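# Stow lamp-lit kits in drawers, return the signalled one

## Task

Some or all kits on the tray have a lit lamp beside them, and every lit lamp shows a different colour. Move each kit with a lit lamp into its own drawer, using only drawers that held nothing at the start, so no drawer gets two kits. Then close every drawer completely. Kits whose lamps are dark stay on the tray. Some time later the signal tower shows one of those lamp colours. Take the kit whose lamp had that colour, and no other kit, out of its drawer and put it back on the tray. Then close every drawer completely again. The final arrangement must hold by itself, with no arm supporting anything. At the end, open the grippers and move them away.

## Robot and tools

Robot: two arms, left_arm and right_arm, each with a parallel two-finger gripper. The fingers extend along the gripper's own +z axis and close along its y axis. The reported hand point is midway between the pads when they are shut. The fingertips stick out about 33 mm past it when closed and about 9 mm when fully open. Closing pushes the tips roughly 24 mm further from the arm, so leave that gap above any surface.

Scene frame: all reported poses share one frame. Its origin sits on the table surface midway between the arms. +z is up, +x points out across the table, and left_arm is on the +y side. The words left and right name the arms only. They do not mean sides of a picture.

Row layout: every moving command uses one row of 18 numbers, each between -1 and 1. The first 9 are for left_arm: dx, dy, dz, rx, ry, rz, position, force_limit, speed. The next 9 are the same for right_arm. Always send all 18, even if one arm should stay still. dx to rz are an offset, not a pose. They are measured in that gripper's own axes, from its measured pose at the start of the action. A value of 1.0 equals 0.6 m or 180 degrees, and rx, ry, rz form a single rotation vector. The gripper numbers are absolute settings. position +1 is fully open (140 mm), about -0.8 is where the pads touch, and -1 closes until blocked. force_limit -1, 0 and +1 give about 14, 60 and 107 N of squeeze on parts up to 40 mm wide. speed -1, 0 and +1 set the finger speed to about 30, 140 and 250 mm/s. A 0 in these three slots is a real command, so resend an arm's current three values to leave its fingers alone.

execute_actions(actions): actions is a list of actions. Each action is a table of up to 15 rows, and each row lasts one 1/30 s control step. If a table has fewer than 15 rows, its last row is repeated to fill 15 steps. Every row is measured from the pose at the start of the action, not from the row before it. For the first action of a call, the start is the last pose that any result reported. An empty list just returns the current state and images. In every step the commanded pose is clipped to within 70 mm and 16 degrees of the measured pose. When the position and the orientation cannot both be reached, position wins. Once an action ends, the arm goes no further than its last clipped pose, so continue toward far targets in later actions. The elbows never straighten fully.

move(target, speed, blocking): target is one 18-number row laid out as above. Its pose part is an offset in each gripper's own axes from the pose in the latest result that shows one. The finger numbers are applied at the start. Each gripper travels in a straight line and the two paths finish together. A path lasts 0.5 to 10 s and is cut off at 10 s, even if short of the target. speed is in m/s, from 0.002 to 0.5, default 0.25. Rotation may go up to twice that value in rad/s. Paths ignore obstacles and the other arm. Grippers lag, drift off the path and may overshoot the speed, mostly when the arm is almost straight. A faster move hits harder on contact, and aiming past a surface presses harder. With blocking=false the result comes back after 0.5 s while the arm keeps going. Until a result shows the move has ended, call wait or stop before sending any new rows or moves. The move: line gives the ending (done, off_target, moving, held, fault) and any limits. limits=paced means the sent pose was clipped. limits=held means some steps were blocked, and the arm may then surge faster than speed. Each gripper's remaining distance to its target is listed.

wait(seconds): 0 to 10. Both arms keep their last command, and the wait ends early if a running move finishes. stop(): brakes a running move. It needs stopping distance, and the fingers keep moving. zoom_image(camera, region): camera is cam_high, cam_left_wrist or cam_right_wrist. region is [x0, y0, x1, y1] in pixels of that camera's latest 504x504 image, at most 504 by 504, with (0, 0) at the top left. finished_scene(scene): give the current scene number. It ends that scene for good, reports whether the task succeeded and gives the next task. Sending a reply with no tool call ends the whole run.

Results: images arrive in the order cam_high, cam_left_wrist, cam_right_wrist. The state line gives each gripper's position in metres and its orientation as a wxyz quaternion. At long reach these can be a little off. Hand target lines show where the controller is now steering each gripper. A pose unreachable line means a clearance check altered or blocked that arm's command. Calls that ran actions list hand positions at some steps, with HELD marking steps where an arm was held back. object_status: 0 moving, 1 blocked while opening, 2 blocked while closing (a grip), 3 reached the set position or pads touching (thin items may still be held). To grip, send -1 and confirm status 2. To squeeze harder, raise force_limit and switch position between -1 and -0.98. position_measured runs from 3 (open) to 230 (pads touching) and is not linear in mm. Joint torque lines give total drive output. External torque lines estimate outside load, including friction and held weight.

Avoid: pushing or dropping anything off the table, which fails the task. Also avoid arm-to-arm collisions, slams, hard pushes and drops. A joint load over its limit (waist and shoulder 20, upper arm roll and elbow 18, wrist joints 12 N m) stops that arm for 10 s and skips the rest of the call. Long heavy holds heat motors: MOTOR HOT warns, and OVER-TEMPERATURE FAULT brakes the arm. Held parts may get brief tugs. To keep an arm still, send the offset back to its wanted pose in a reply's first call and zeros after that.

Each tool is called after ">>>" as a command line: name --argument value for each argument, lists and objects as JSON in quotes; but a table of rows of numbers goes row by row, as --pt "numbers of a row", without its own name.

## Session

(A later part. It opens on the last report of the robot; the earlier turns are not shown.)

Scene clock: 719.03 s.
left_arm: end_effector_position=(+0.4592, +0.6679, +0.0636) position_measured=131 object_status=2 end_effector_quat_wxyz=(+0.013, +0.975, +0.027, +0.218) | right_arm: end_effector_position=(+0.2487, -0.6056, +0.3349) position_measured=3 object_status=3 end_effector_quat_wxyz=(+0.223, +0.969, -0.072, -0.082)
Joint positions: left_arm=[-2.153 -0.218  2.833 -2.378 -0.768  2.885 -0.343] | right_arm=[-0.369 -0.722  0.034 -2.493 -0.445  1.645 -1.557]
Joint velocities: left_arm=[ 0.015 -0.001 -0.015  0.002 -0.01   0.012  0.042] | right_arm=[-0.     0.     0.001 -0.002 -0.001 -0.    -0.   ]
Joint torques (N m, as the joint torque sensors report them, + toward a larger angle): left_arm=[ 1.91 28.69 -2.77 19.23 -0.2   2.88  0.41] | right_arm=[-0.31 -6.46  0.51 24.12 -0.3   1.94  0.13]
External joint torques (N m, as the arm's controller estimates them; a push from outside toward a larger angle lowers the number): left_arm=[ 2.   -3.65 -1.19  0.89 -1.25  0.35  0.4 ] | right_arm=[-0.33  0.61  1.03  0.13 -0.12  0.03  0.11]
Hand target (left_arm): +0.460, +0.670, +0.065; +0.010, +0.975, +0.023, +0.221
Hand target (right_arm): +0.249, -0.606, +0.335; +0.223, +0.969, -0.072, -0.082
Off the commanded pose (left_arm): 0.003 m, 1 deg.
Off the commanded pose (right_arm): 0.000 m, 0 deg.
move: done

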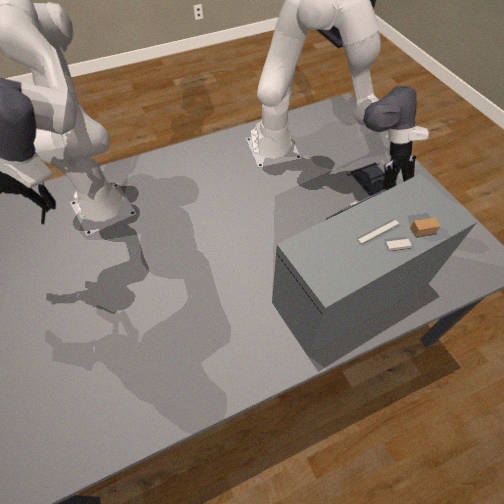

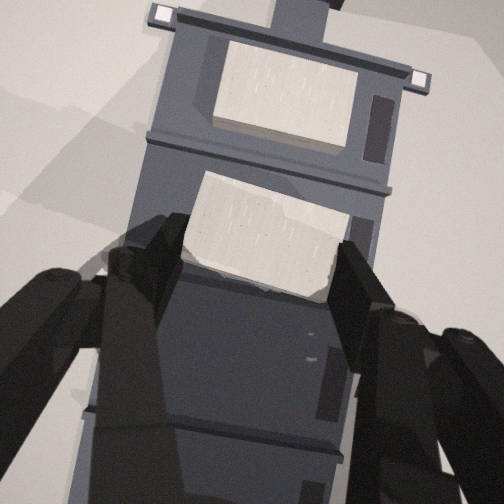

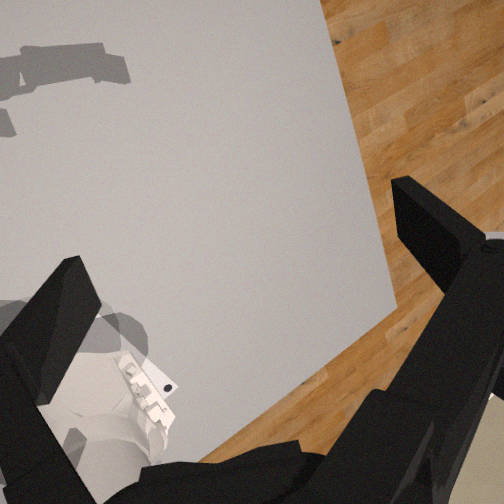

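>>> move --target '[0,-0.013,0.032,0,0,0,-1,0,-0.5,0,0,0,0,0,0,1,0,0]' --speed 0.02

>>> move --target '[0,0,0,0,0,0,0.2,0,-0.5,0,0,0,0,0,0,1,0,0]'

>>> move --target '[0.03,0,-0.14,0,0,0,0.2,0,0,0,0,0,0,0,0,1,0,0]' --speed 0.1

Scene clock: 722.60 s.
left_arm: end_effector_position=(+0.4680, +0.6740, +0.0490) position_measured=131 object_status=2 end_effector_quat_wxyz=(+0.014, +0.975, +0.027, +0.219) | right_arm: end_effector_position=(+0.2487, -0.6056, +0.3349) position_measured=3 object_status=3 end_effector_quat_wxyz=(+0.223, +0.969, -0.072, -0.082)
Joint positions: left_arm=[-2.151 -0.28   2.83  -2.338 -0.774  2.909 -0.324] | right_arm=[-0.369 -0.722  0.034 -2.493 -0.445  1.645 -1.557]
Joint velocities: left_arm=[ 0.002 -0.004 -0.003  0.001 -0.     0.006  0.004] | right_arm=[ 0.001  0.     0.001 -0.001  0.    -0.    -0.001]
Joint torques (N m, as the joint torque sensors report them, + toward a larger angle): left_arm=[ 2.55 26.22 -3.04 18.63 -0.02  2.92  0.34] | right_arm=[-0.43 -6.49  0.61 24.28 -0.28  1.93  0.13]
External joint torques (N m, as the arm's controller estimates them; a push from outside toward a larger angle lowers the number): left_arm=[ 2.59 -7.63 -1.03  0.66 -1.07  0.4   0.33] | right_arm=[-0.4   0.55  1.19  0.27 -0.09  0.02  0.11]
Hand target (left_arm): +0.467, +0.675, +0.046; +0.014, +0.975, +0.028, +0.219
Hand target (right_arm): +0.249, -0.606, +0.335; +0.223, +0.969, -0.072, -0.082
Off the commanded pose (left_arm): 0.003 m, 0 deg.
Off the commanded pose (right_arm): 0.000 m, 0 deg.
move: done

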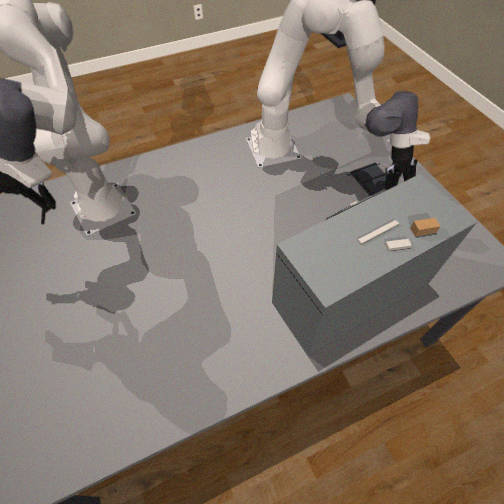

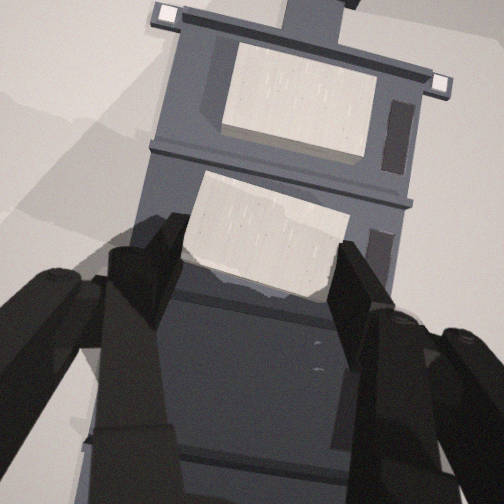

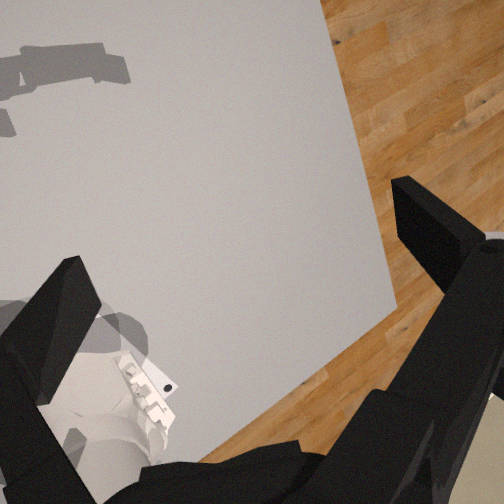

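Scene clock: 723.10 s.
left_arm: end_effector_position=(+0.4681, +0.6741, +0.0492) position_measured=104 object_status=3 end_effector_quat_wxyz=(+0.014, +0.975, +0.027, +0.219) | right_arm: end_effector_position=(+0.2487, -0.6056, +0.3349) position_measured=3 object_status=3 end_effector_quat_wxyz=(+0.223, +0.969, -0.072, -0.082)
Joint positions: left_arm=[-2.151 -0.279  2.83  -2.338 -0.774  2.908 -0.324] | right_arm=[-0.369 -0.722  0.034 -2.493 -0.445  1.645 -1.557]
Joint velocities: left_arm=[ 0.001  0.001  0.    -0.001  0.001 -0.    -0.002] | right_arm=[-0.    -0.001  0.     0.001  0.    -0.    -0.001]
Joint torques (N m, as the joint torque sensors report them, + toward a larger angle): left_arm=[-0.31 30.37 -2.58 16.71  0.93  2.49  0.16] | right_arm=[-0.36 -6.11  0.47 24.11 -0.28  1.9   0.12]
External joint torques (N m, as the arm's controller estimates them; a push from outside toward a larger angle lowers the number): left_arm=[-0.41 -3.59 -0.69 -1.34 -0.12 -0.04  0.14] | right_arm=[-0.37  1.12  1.01 -0.09 -0.09 -0.04  0.1 ]
Hand target (left_arm): +0.468, +0.674, +0.049; +0.014, +0.975, +0.027, +0.219
Hand target (right_arm): +0.249, -0.606, +0.335; +0.223, +0.969, -0.072, -0.082
Off the commanded pose (left_arm): 0.000 m, 0 deg.
Off the commanded pose (right_arm): 0.000 m, 0 deg.
move: done

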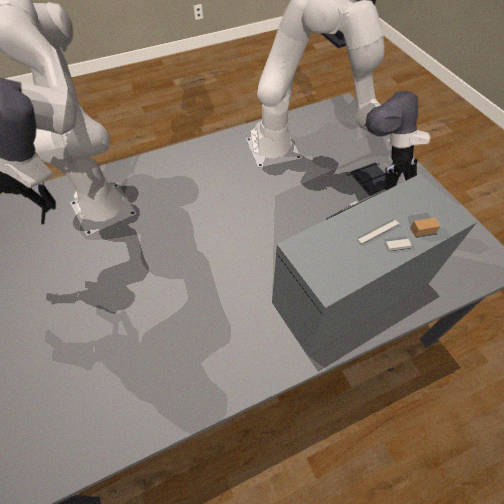

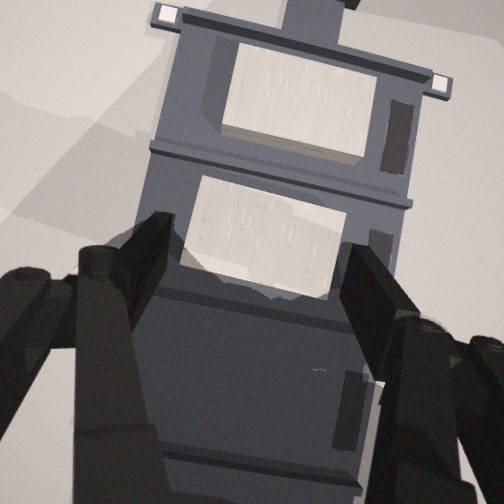

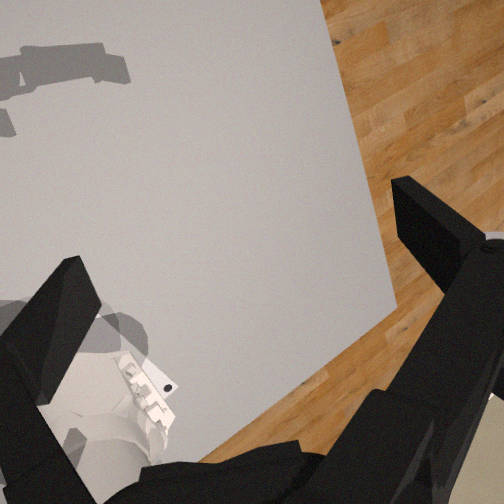

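Scene clock: 724.53 s.
left_arm: end_effector_position=(+0.4493, +0.6760, +0.1335) position_measured=104 object_status=3 end_effector_quat_wxyz=(+0.009, +0.976, +0.020, +0.219) | right_arm: end_effector_position=(+0.2487, -0.6056, +0.3349) position_measured=3 object_status=3 end_effector_quat_wxyz=(+0.223, +0.969, -0.072, -0.082)
Joint positions: left_arm=[-2.152 -0.043  2.887 -2.393 -0.634  2.725 -0.462] | right_arm=[-0.369 -0.722  0.034 -2.493 -0.445  1.645 -1.557]
Joint velocities: left_arm=[-0.002 -0.    -0.001 -0.001  0.008 -0.01  -0.034] | right_arm=[ 0.001 -0.001  0.    -0.    -0.001  0.     0.001]
Joint torques (N m, as the joint torque sensors report them, + toward a larger angle): left_arm=[ 1.92 27.83  0.63 18.73  1.86  2.17  0.  ] | right_arm=[-0.38 -6.59  0.65 24.7  -0.31  1.92  0.1 ]
External joint torques (N m, as the arm's controller estimates them; a push from outside toward a larger angle lowers the number): left_arm=[ 1.97 -1.49  0.92 -2.06  0.9  -0.52 -0.01] | right_arm=[-0.43  0.5   1.14  0.65 -0.14  0.    0.08]
Hand target (left_arm): +0.447, +0.677, +0.132; +0.012, +0.976, +0.026, +0.216
Hand target (right_arm): +0.249, -0.606, +0.335; +0.223, +0.969, -0.072, -0.082
Off the commanded pose (left_arm): 0.001 m, 1 deg.
Off the commanded pose (right_arm): 0.000 m, 0 deg.
joint sent to its limit (left arm) — the command would take joint 3 (upper arm roll) past its upper limit, so that joint was sent only as far as its limit.
move: done

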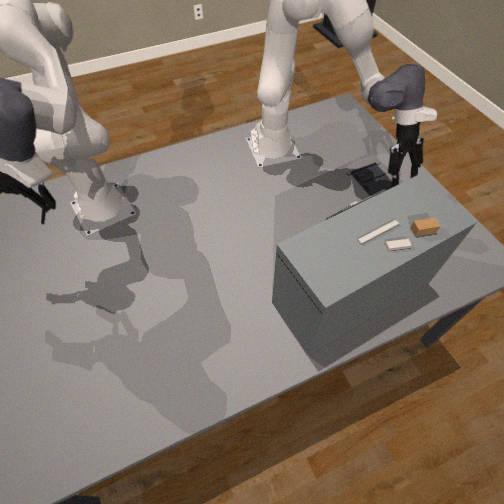

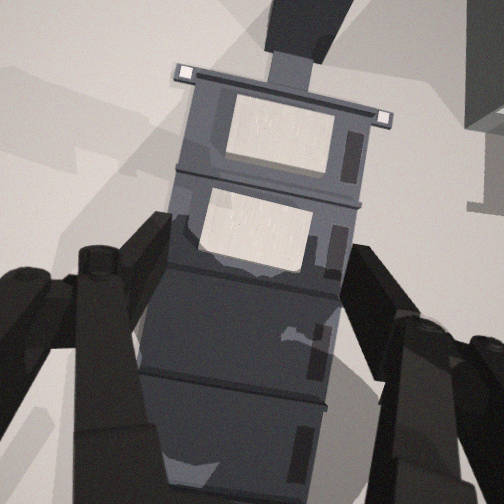

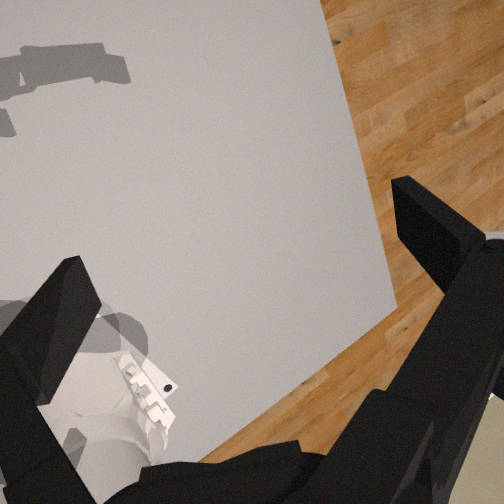

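>>> move --target '[0.027,0.2,-0.135,0,0,0,-1,0,0,0,0,0,0,0,0,1,0,0]' --speed 0.12

>>> move --target '[0.02,0.28,0.01,0,0.035,0,-1,0,0,0,0,0,0,0,0,1,0,0]' --speed 0.12

Scene clock: 728.70 s.
left_arm: end_effector_position=(+0.4347, +0.5577, +0.2176) position_measured=233 object_status=3 end_effector_quat_wxyz=(+0.005, +0.976, +0.015, +0.218) | right_arm: end_effector_position=(+0.2487, -0.6056, +0.3349) position_measured=3 object_status=3 end_effector_quat_wxyz=(+0.223, +0.969, -0.072, -0.082)
Joint positions: left_arm=[-2.184  0.356  2.744 -2.575 -0.609  2.572 -0.717] | right_arm=[-0.369 -0.722  0.034 -2.493 -0.445  1.645 -1.557]
Joint velocities: left_arm=[ 0.004  0.001 -0.004 -0.     0.001 -0.008 -0.03 ] | right_arm=[ 0.    -0.    -0.001 -0.001  0.    -0.     0.   ]
Joint torques (N m, as the joint torque sensors report them, + toward a larger angle): left_arm=[ 2.02 16.93  1.44 20.37  1.47  2.47 -0.07] | right_arm=[-0.48 -6.37  0.53 24.43 -0.33  1.9   0.13]
External joint torques (N m, as the arm's controller estimates them; a push from outside toward a larger angle lowers the number): left_arm=[ 1.98 -0.07 -1.72 -2.46  0.61 -0.48 -0.08] | right_arm=[-0.47  0.73  1.09  0.37 -0.15 -0.02  0.11]
Hand target (left_arm): +0.433, +0.557, +0.216; +0.007, +0.976, +0.020, +0.216
Hand target (right_arm): +0.249, -0.606, +0.335; +0.223, +0.969, -0.072, -0.082
Off the commanded pose (left_arm): 0.001 m, 1 deg.
Off the commanded pose (right_arm): 0.000 m, 0 deg.
move: done

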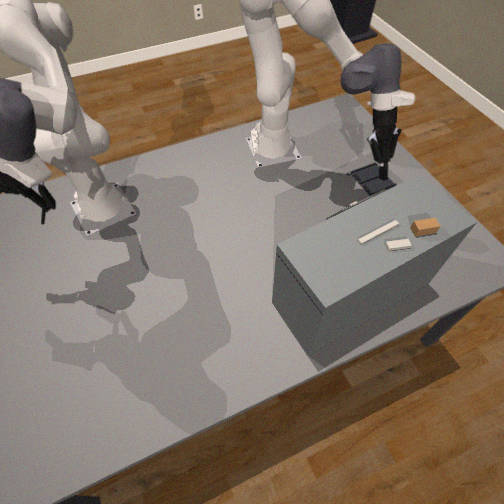

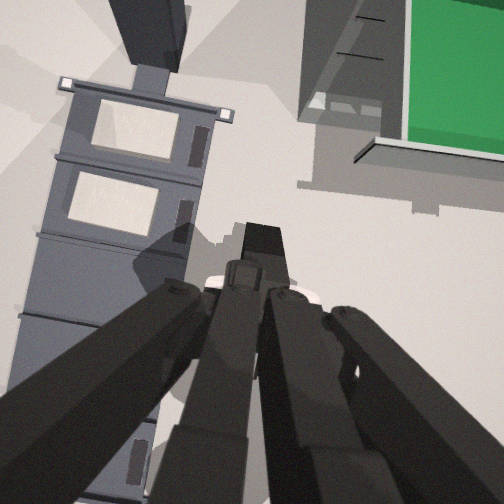

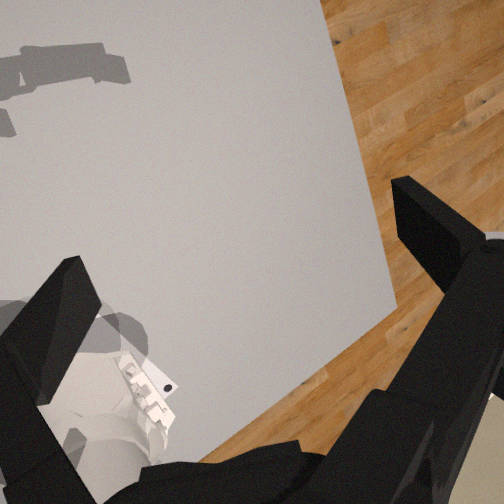

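Scene clock: 730.73 s.
left_arm: end_effector_position=(+0.4547, +0.3852, +0.2210) position_measured=233 object_status=3 end_effector_quat_wxyz=(+0.006, +0.962, +0.007, +0.272) | right_arm: end_effector_position=(+0.2487, -0.6056, +0.3349) position_measured=3 object_status=3 end_effector_quat_wxyz=(+0.223, +0.969, -0.072, -0.082)
Joint positions: left_arm=[-2.361  0.552  2.45  -2.728 -0.872  2.728 -0.915] | right_arm=[-0.369 -0.722  0.034 -2.493 -0.445  1.645 -1.557]
Joint velocities: left_arm=[ 0.     0.001 -0.001 -0.    -0.001  0.003 -0.023] | right_arm=[ 0.001  0.001 -0.001  0.    -0.     0.001 -0.   ]
Joint torques (N m, as the joint torque sensors report them, + toward a larger angle): left_arm=[ 2.86  8.28  5.28 18.73 -0.12  3.47 -0.16] | right_arm=[-0.44 -6.14  0.62 24.49 -0.27  1.9   0.15]
External joint torques (N m, as the arm's controller estimates them; a push from outside toward a larger angle lowers the number): left_arm=[ 2.87 -0.03 -1.73 -2.4  -1.17  0.33 -0.18] | right_arm=[-0.38  0.84  1.25  0.51 -0.08 -0.01  0.13]
Hand target (left_arm): +0.454, +0.387, +0.221; +0.006, +0.962, +0.015, +0.273
Hand target (right_arm): +0.249, -0.606, +0.335; +0.223, +0.969, -0.072, -0.082
Off the commanded pose (left_arm): 0.005 m, 1 deg.
Off the commanded pose (right_arm): 0.000 m, 0 deg.
move: off_target (left_arm)

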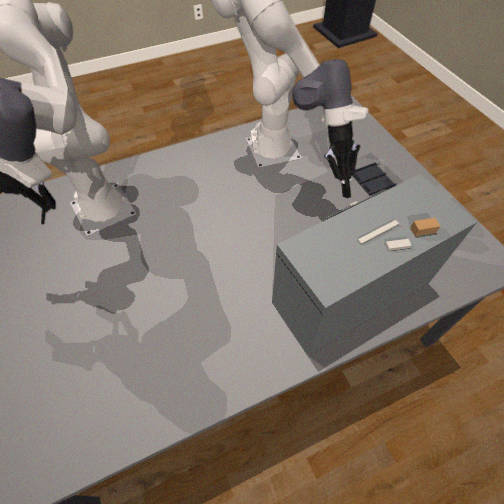

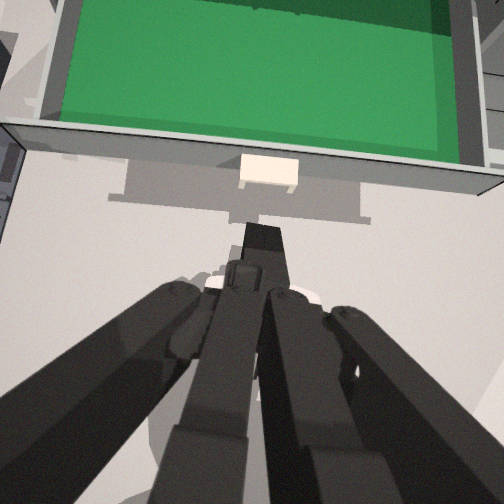

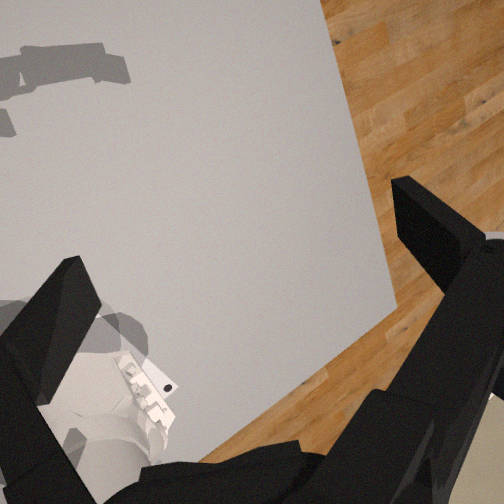

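>>> move --target '[0.033,0.006,0.056,0,0,0,-0.2,0,0,0,0,0,0,0,0,1,0,0]' --speed 0.04

>>> move --target '[0,0,0,0,0,0,-1,0,0,0,0,0,0,0,0,1,0,0]'

Scene clock: 733.47 s.
left_arm: end_effector_position=(+0.4882, +0.3803, +0.2018) position_measured=154 object_status=3 end_effector_quat_wxyz=(+0.008, +0.963, +0.005, +0.271) | right_arm: end_effector_position=(+0.2487, -0.6056, +0.3349) position_measured=3 object_status=3 end_effector_quat_wxyz=(+0.223, +0.969, -0.072, -0.082)
Joint positions: left_arm=[-2.288  0.387  2.358 -2.651 -0.849  2.834 -0.926] | right_arm=[-0.369 -0.722  0.034 -2.493 -0.445  1.645 -1.557]
Joint velocities: left_arm=[ 0.009 -0.001 -0.01   0.002 -0.001  0.006 -0.001] | right_arm=[ 0.    -0.002 -0.002  0.     0.    -0.     0.001]
Joint torques (N m, as the joint torque sensors report them, + toward a larger angle): left_arm=[ 1.98  8.51  4.9  21.51  1.87  3.51 -0.05] | right_arm=[-0.34 -6.42  0.39 24.38 -0.29  1.88  0.09]
External joint torques (N m, as the arm's controller estimates them; a push from outside toward a larger angle lowers the number): left_arm=[ 1.99 -2.73 -1.15  0.89  0.78  0.38 -0.06] | right_arm=[-0.29  0.83  1.01  0.25 -0.1  -0.04  0.07]
Hand target (left_arm): +0.490, +0.381, +0.203; +0.007, +0.962, +0.006, +0.272
Hand target (right_arm): +0.249, -0.606, +0.335; +0.223, +0.969, -0.072, -0.082
Off the commanded pose (left_arm): 0.002 m, 0 deg.
Off the commanded pose (right_arm): 0.000 m, 0 deg.
move: done

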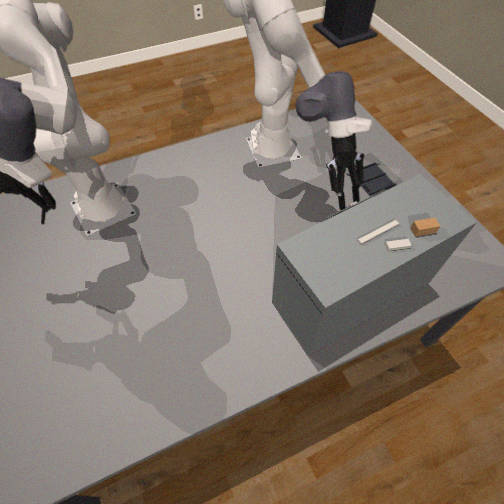

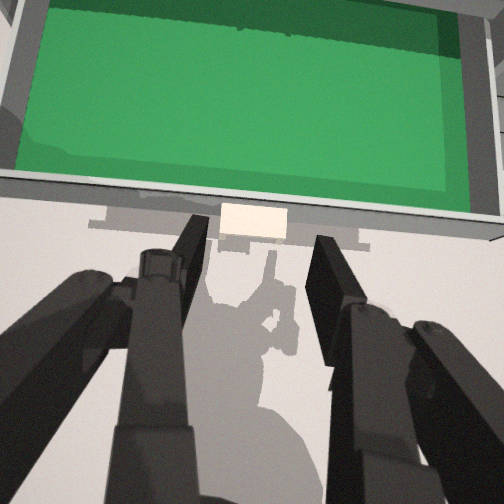

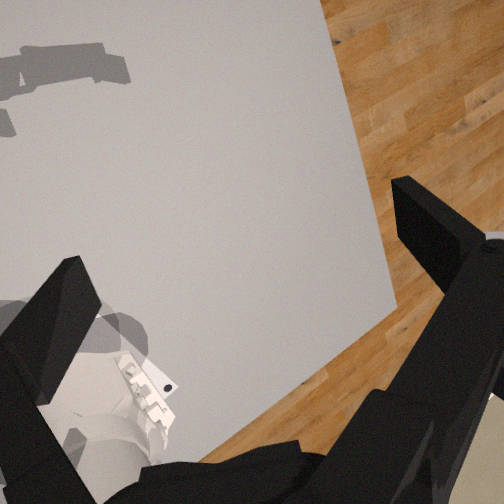

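Scene clock: 733.97 s.
left_arm: end_effector_position=(+0.4882, +0.3853, +0.2024) position_measured=193 object_status=2 end_effector_quat_wxyz=(+0.007, +0.962, +0.010, +0.272) | right_arm: end_effector_position=(+0.2487, -0.6056, +0.3349) position_measured=3 object_status=3 end_effector_quat_wxyz=(+0.223, +0.969, -0.072, -0.082)
Joint positions: left_arm=[-2.284  0.387  2.362 -2.652 -0.849  2.838 -0.926] | right_arm=[-0.369 -0.722  0.034 -2.493 -0.445  1.645 -1.557]
Joint velocities: left_arm=[ 0.    -0.    -0.    -0.001 -0.001  0.     0.001] | right_arm=[-0.001  0.001 -0.002  0.001  0.001  0.     0.   ]
Joint torques (N m, as the joint torque sensors report them, + toward a larger angle): left_arm=[-1.97  9.84  3.26 20.44  1.24  2.61  0.18] | right_arm=[-0.62 -6.42  0.55 24.43 -0.28  1.94  0.14]
External joint torques (N m, as the arm's controller estimates them; a push from outside toward a larger angle lowers the number): left_arm=[-2.01 -1.45 -2.78 -0.14  0.14 -0.53  0.16] | right_arm=[-0.55  0.61  1.2   0.43 -0.09  0.03  0.12]
Hand target (left_arm): +0.488, +0.380, +0.202; +0.008, +0.963, +0.005, +0.271
Hand target (right_arm): +0.249, -0.606, +0.335; +0.223, +0.969, -0.072, -0.082
Off the commanded pose (left_arm): 0.005 m, 1 deg.
Off the commanded pose (right_arm): 0.000 m, 0 deg.
move: off_target (left_arm)

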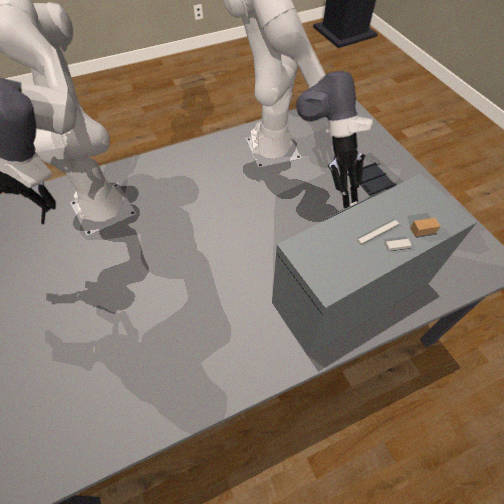

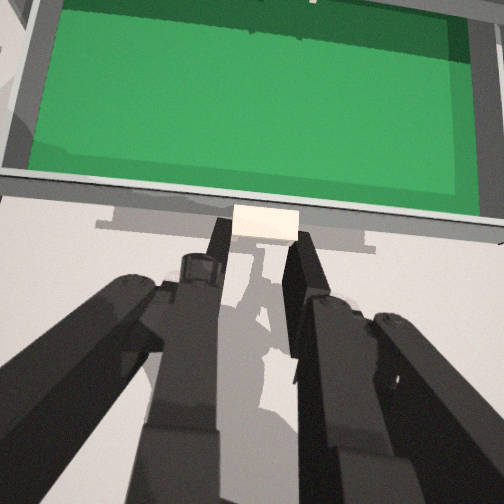

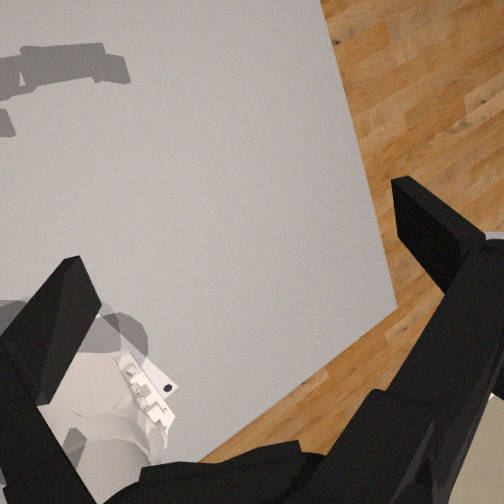

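>>> move --target '[0.166,-0.021,0.0975,0,0,0,-1,0,0,0,0,0,0,0,0,1,0,0]' --speed 0.04

>>> move --target '[0.011,0,0.002,0,0,0,-1,0,0,0,0,0,0,0,0,1,0,0]' --speed 0.02

Scene clock: 739.00 s.
left_arm: end_effector_position=(+0.5979, +0.4007, +0.2029) position_measured=193 object_status=2 end_effector_quat_wxyz=(-0.001, +0.964, -0.002, +0.267) | right_arm: end_effector_position=(+0.2487, -0.6056, +0.3349) position_measured=3 object_status=3 end_effector_quat_wxyz=(+0.223, +0.969, -0.072, -0.082)
Joint positions: left_arm=[-1.894 -0.031  2.084 -2.351 -0.019  2.906 -1.486] | right_arm=[-0.369 -0.722  0.034 -2.493 -0.445  1.645 -1.557]
Joint velocities: left_arm=[-0.013 -0.     0.01   0.004  0.051 -0.006 -0.083] | right_arm=[-0.     0.001  0.    -0.     0.001 -0.    -0.002]
Joint torques (N m, as the joint torque sensors report them, + toward a larger angle): left_arm=[ 1.02  6.7   1.47 25.08  1.72  5.52 -0.05] | right_arm=[-0.73 -6.35  0.58 24.33 -0.29  1.91  0.1 ]
External joint torques (N m, as the arm's controller estimates them; a push from outside toward a larger angle lowers the number): left_arm=[ 1.13 -9.73  2.4   2.65  1.04  2.09 -0.05] | right_arm=[-0.72  0.69  1.16  0.32 -0.11  0.    0.08]
Hand target (left_arm): +0.602, +0.405, +0.205; +0.004, +0.962, +0.012, +0.273
Hand target (right_arm): +0.249, -0.606, +0.335; +0.223, +0.969, -0.072, -0.082
Off the commanded pose (left_arm): 0.006 m, 2 deg.
Off the commanded pose (right_arm): 0.000 m, 0 deg.
move: off_target (left_arm)

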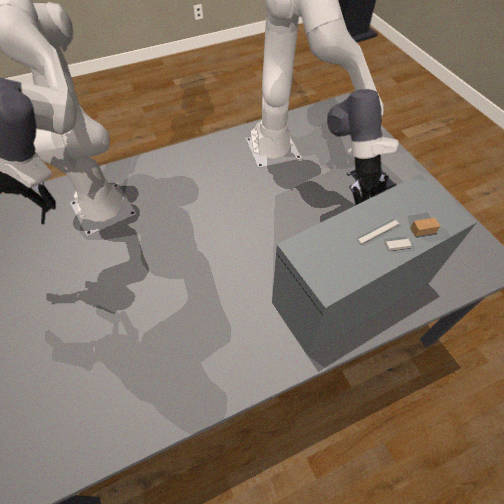

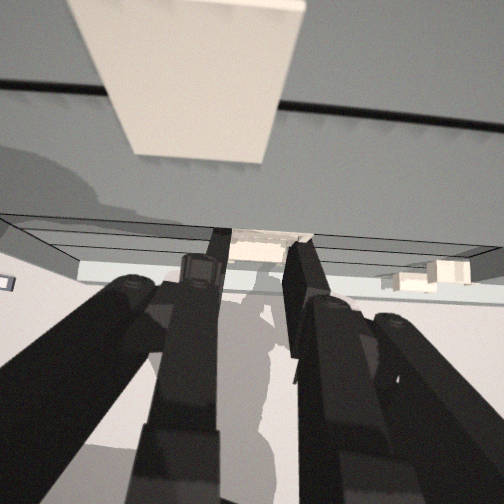

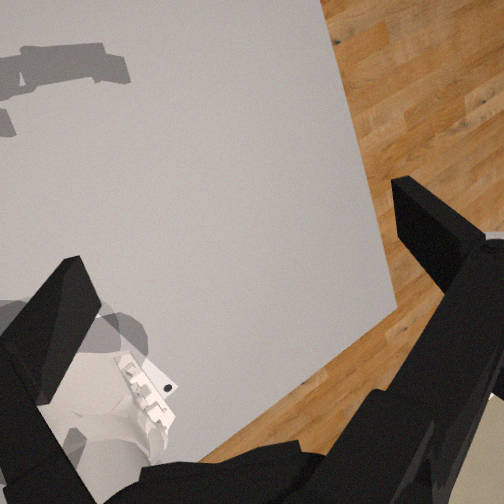

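Scene clock: 739.70 s.
left_arm: end_effector_position=(+0.5983, +0.4010, +0.2031) position_measured=193 object_status=2 end_effector_quat_wxyz=(-0.006, +0.966, -0.005, +0.260) | right_arm: end_effector_position=(+0.2487, -0.6056, +0.3349) position_measured=3 object_status=3 end_effector_quat_wxyz=(+0.223, +0.969, -0.072, -0.082)
Joint positions: left_arm=[-1.898 -0.039  2.09  -2.336  0.031  2.879 -1.521] | right_arm=[-0.369 -0.722  0.034 -2.493 -0.445  1.645 -1.557]
Joint velocities: left_arm=[ 0.001 -0.003  0.     0.006  0.031 -0.011 -0.042] | right_arm=[-0.001 -0.    -0.001  0.001  0.001 -0.001 -0.   ]
Joint torques (N m, as the joint torque sensors report them, + toward a larger angle): left_arm=[-0.37  6.78 -0.15 25.46  2.04  5.93  0.29] | right_arm=[-0.45 -6.3   0.59 24.51 -0.29  1.94  0.12]
External joint torques (N m, as the arm's controller estimates them; a push from outside toward a larger angle lowers the number): left_arm=[-0.44 -9.92  0.81  2.96  1.42  2.53  0.28] | right_arm=[-0.39  0.85  1.22  0.42 -0.1   0.02  0.1 ]
Hand target (left_arm): +0.604, +0.401, +0.206; -0.001, +0.964, -0.002, +0.267
Hand target (right_arm): +0.249, -0.606, +0.335; +0.223, +0.969, -0.072, -0.082
Off the commanded pose (left_arm): 0.006 m, 1 deg.
Off the commanded pose (right_arm): 0.000 m, 0 deg.
move: off_target (left_arm)

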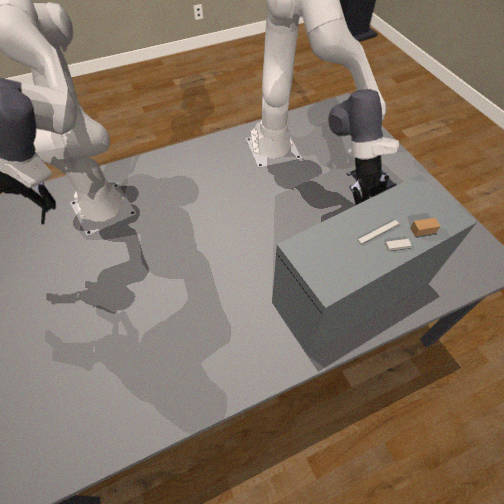

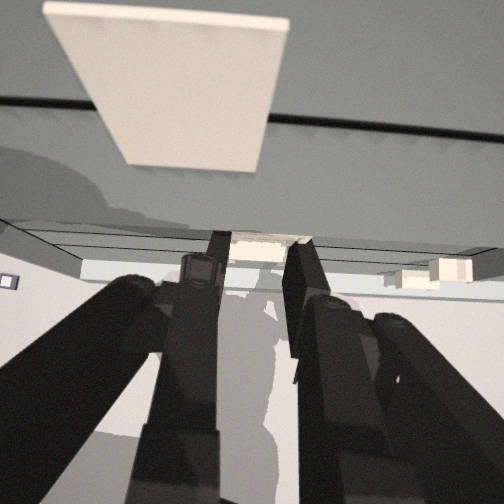

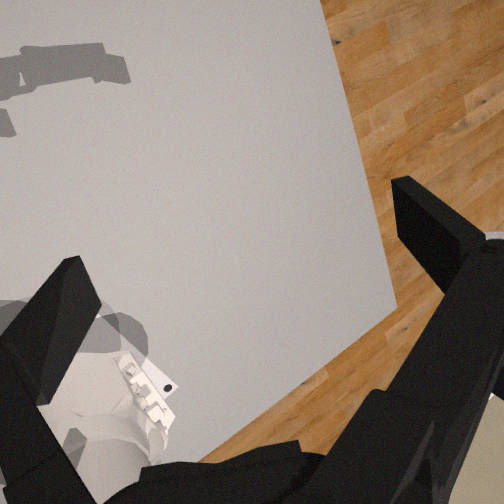

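>>> move --target '[0,0,0,0,0,0,-0.2,0,0,0,0,0,0,0,0,1,0,0]'

>>> move --target '[-0.056,0.005,-0.035,0,0,0,-0.2,0,0,0,0,0,0,0,0,1,0,0]' --speed 0.05

>>> move --target '[0,0,0,0,0,0,-1,0,0,0,0,0,0,0,0,1,0,0]'

>>> move --target '[0.045,0,0.027,0,0,0,-1,0,0,0,0,0,0,0,0,1,0,0]' --speed 0.02

Scene clock: 742.73 s.
left_arm: end_effector_position=(+0.5956, +0.3962, +0.2002) position_measured=154 object_status=3 end_effector_quat_wxyz=(-0.005, +0.967, -0.007, +0.255) | right_arm: end_effector_position=(+0.2487, -0.6056, +0.3349) position_measured=3 object_status=3 end_effector_quat_wxyz=(+0.223, +0.969, -0.072, -0.082)
Joint positions: left_arm=[-1.901 -0.038  2.085 -2.338  0.035  2.871 -1.529] | right_arm=[-0.369 -0.722  0.034 -2.493 -0.445  1.645 -1.557]
Joint velocities: left_arm=[ 0.001  0.     0.001  0.     0.001 -0.     0.002] | right_arm=[-0.001  0.     0.    -0.001  0.001  0.    -0.001]
Joint torques (N m, as the joint torque sensors report them, + toward a larger angle): left_arm=[ 3.29 15.19 -0.46 22.73 -0.3   4.52  0.4 ] | right_arm=[-0.4  -6.37  0.42 24.38 -0.31  1.92  0.09]
External joint torques (N m, as the arm's controller estimates them; a push from outside toward a larger angle lowers the number): left_arm=[ 3.26 -1.32  0.49  0.24 -0.93  1.13  0.38] | right_arm=[-0.42  0.74  0.94  0.36 -0.13  0.01  0.07]
Hand target (left_arm): +0.598, +0.401, +0.203; -0.006, +0.966, -0.005, +0.259
Hand target (right_arm): +0.249, -0.606, +0.335; +0.223, +0.969, -0.072, -0.082
Off the commanded pose (left_arm): 0.006 m, 1 deg.
Off the commanded pose (right_arm): 0.000 m, 0 deg.
move: off_target (left_arm)

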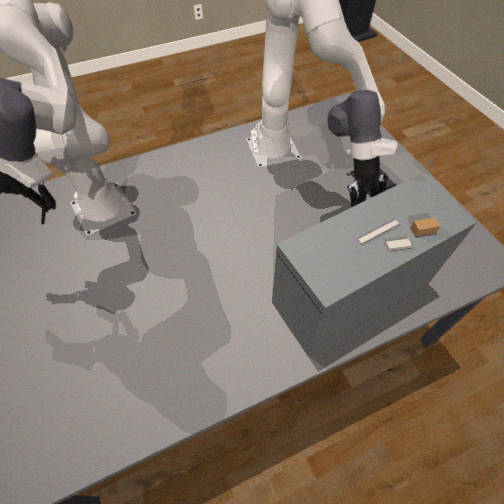

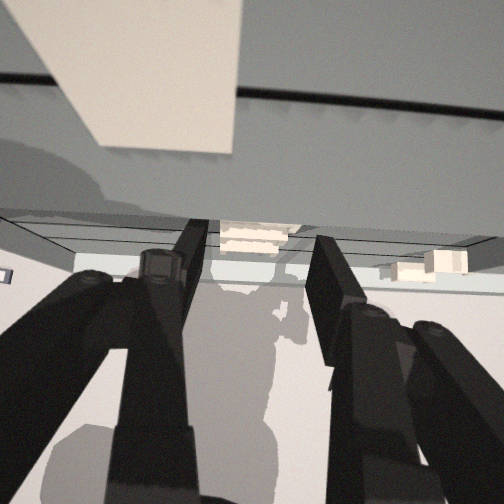

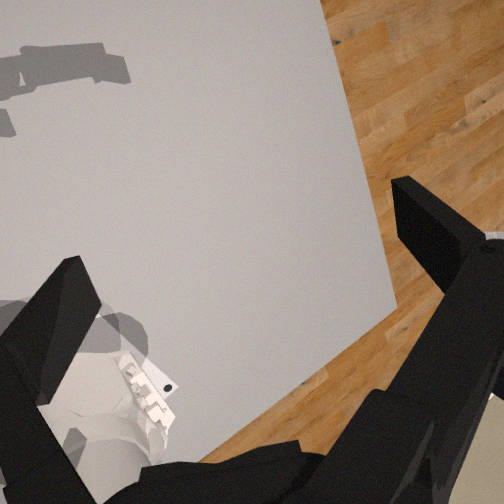

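Scene clock: 744.33 s.
left_arm: end_effector_position=(+0.5576, +0.3917, +0.2038) position_measured=154 object_status=3 end_effector_quat_wxyz=(-0.003, +0.967, -0.003, +0.255) | right_arm: end_effector_position=(+0.2487, -0.6056, +0.3349) position_measured=3 object_status=3 end_effector_quat_wxyz=(+0.223, +0.969, -0.072, -0.082)
Joint positions: left_arm=[-2.074  0.146  2.22  -2.45  -0.387  2.861 -1.233] | right_arm=[-0.369 -0.722  0.034 -2.493 -0.445  1.645 -1.557]
Joint velocities: left_arm=[-0.017 -0.     0.019 -0.001 -0.003 -0.     0.039] | right_arm=[-0.     0.001  0.001 -0.001 -0.001 -0.    -0.002]
Joint torques (N m, as the joint torque sensors report them, + toward a larger angle): left_arm=[-0.76 12.92  3.22 19.87 -0.2   3.35  0.36] | right_arm=[-0.52 -6.41  0.59 24.59 -0.31  1.91  0.15]
External joint torques (N m, as the arm's controller estimates them; a push from outside toward a larger angle lowers the number): left_arm=[-0.81 -2.46 -0.02 -2.14 -1.07  0.    0.35] | right_arm=[-0.51  0.66  1.14  0.61 -0.12  0.    0.13]
Hand target (left_arm): +0.556, +0.391, +0.202; -0.003, +0.967, -0.008, +0.254
Hand target (right_arm): +0.249, -0.606, +0.335; +0.223, +0.969, -0.072, -0.082
Off the commanded pose (left_arm): 0.003 m, 0 deg.
Off the commanded pose (right_arm): 0.000 m, 0 deg.
move: done

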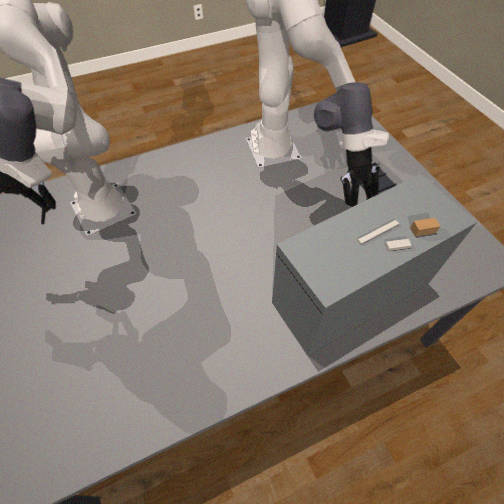

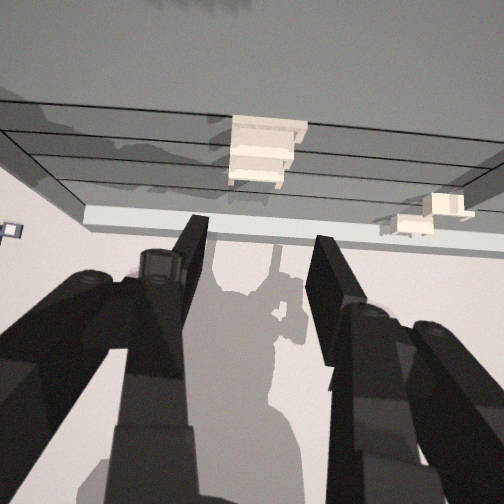

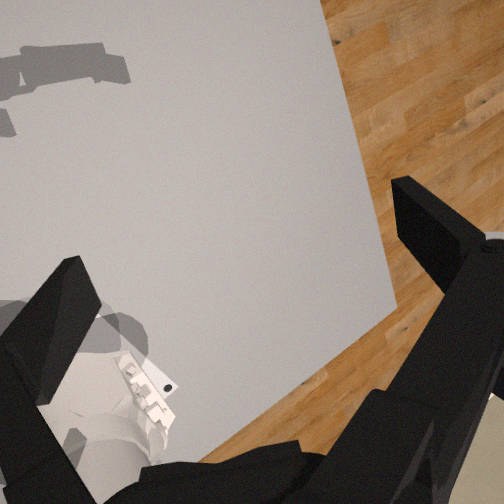

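Scene clock: 744.90 s.
left_arm: end_effector_position=(+0.5576, +0.3917, +0.2038) position_measured=233 object_status=3 end_effector_quat_wxyz=(-0.003, +0.967, -0.003, +0.255) | right_arm: end_effector_position=(+0.2487, -0.6056, +0.3349) position_measured=3 object_status=3 end_effector_quat_wxyz=(+0.223, +0.969, -0.072, -0.082)
Joint positions: left_arm=[-2.074  0.146  2.22  -2.45  -0.387  2.861 -1.232] | right_arm=[-0.369 -0.722  0.034 -2.493 -0.445  1.645 -1.557]
Joint velocities: left_arm=[ 0.     0.001  0.002  0.001  0.    -0.    -0.   ] | right_arm=[-0.    -0.     0.     0.001 -0.    -0.001 -0.001]
Joint torques (N m, as the joint torque sensors report them, + toward a larger angle): left_arm=[ 0.55 14.31  2.05 21.65  0.92  3.3   0.08] | right_arm=[-0.4  -6.52  0.58 24.28 -0.28  1.91  0.12]
External joint torques (N m, as the arm's controller estimates them; a push from outside toward a larger angle lowers the number): left_arm=[ 0.47 -1.05 -1.23 -0.39  0.05 -0.06  0.06] | right_arm=[-0.37  0.65  1.16  0.17 -0.09 -0.02  0.1 ]
Hand target (left_arm): +0.558, +0.392, +0.204; -0.003, +0.967, -0.003, +0.255
Hand target (right_arm): +0.249, -0.606, +0.335; +0.223, +0.969, -0.072, -0.082
Off the commanded pose (left_arm): 0.000 m, 0 deg.
Off the commanded pose (right_arm): 0.000 m, 0 deg.
move: done

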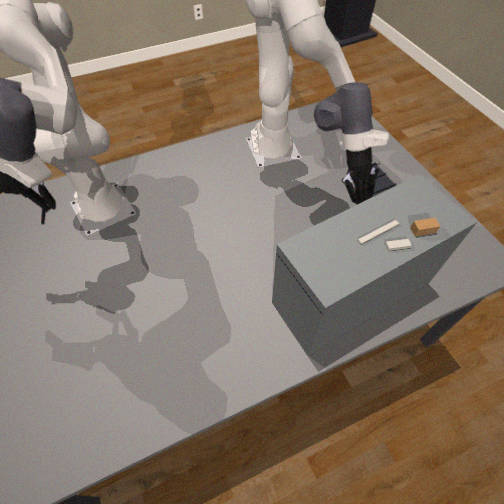

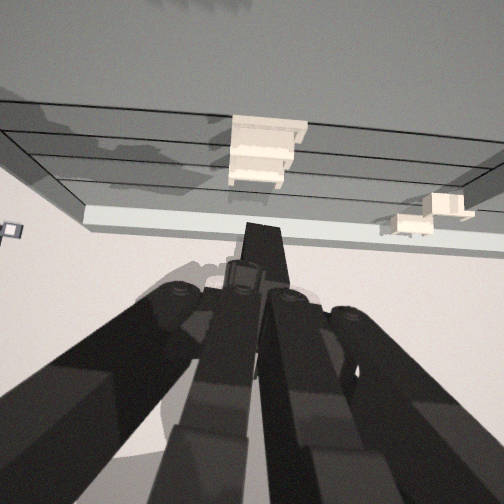

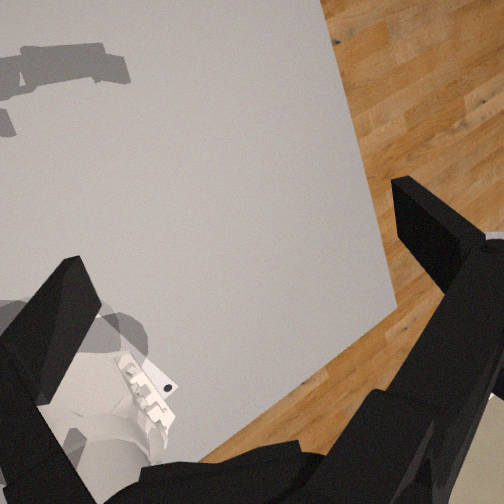

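Scene clock: 746.73 s.
left_arm: end_effector_position=(+0.5872, +0.3922, +0.2021) position_measured=233 object_status=3 end_effector_quat_wxyz=(-0.005, +0.967, -0.014, +0.255) | right_arm: end_effector_position=(+0.2487, -0.6056, +0.3349) position_measured=3 object_status=3 end_effector_quat_wxyz=(+0.223, +0.969, -0.072, -0.082)
Joint positions: left_arm=[-1.972  0.014  2.142 -2.365 -0.094  2.871 -1.425] | right_arm=[-0.369 -0.722  0.034 -2.493 -0.445  1.645 -1.557]
Joint velocities: left_arm=[ 0.    -0.006  0.     0.006  0.064  0.001 -0.093] | right_arm=[ 0.     0.001  0.001 -0.    -0.001  0.     0.001]
Joint torques (N m, as the joint torque sensors report them, + toward a larger angle): left_arm=[ 1.85 14.13 -0.37 23.33  1.89  3.69  0.03] | right_arm=[-0.75 -6.34  0.4  24.48 -0.29  1.93  0.12]
External joint torques (N m, as the arm's controller estimates them; a push from outside toward a larger angle lowers the number): left_arm=[ 1.87 -2.77 -0.71  0.88  1.19  0.29  0.01] | right_arm=[-0.78  0.68  0.91  0.47 -0.1   0.01  0.1 ]
Hand target (left_arm): +0.589, +0.393, +0.203; -0.004, +0.967, -0.002, +0.256
Hand target (right_arm): +0.249, -0.606, +0.335; +0.223, +0.969, -0.072, -0.082
Off the commanded pose (left_arm): 0.002 m, 1 deg.
Off the commanded pose (right_arm): 0.000 m, 0 deg.
move: done

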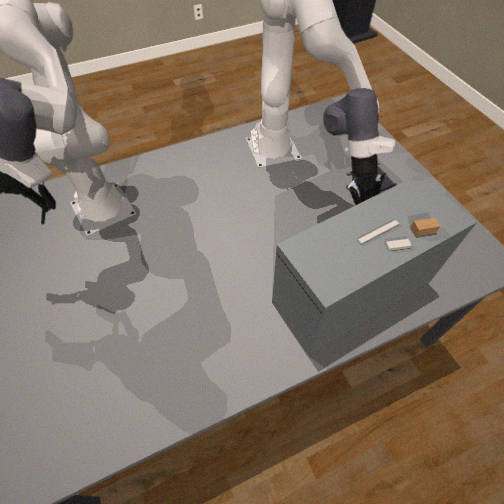

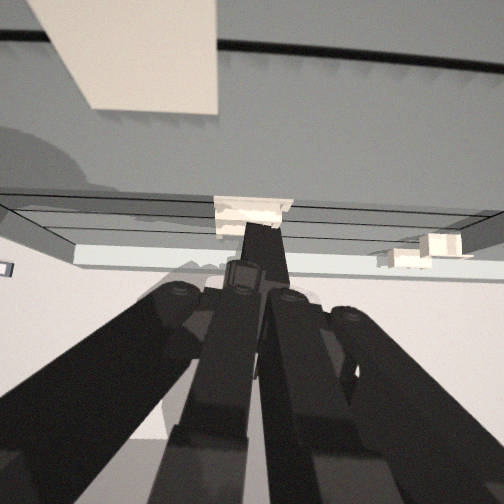

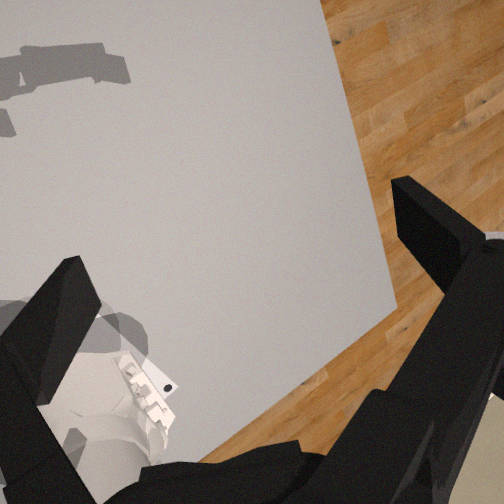

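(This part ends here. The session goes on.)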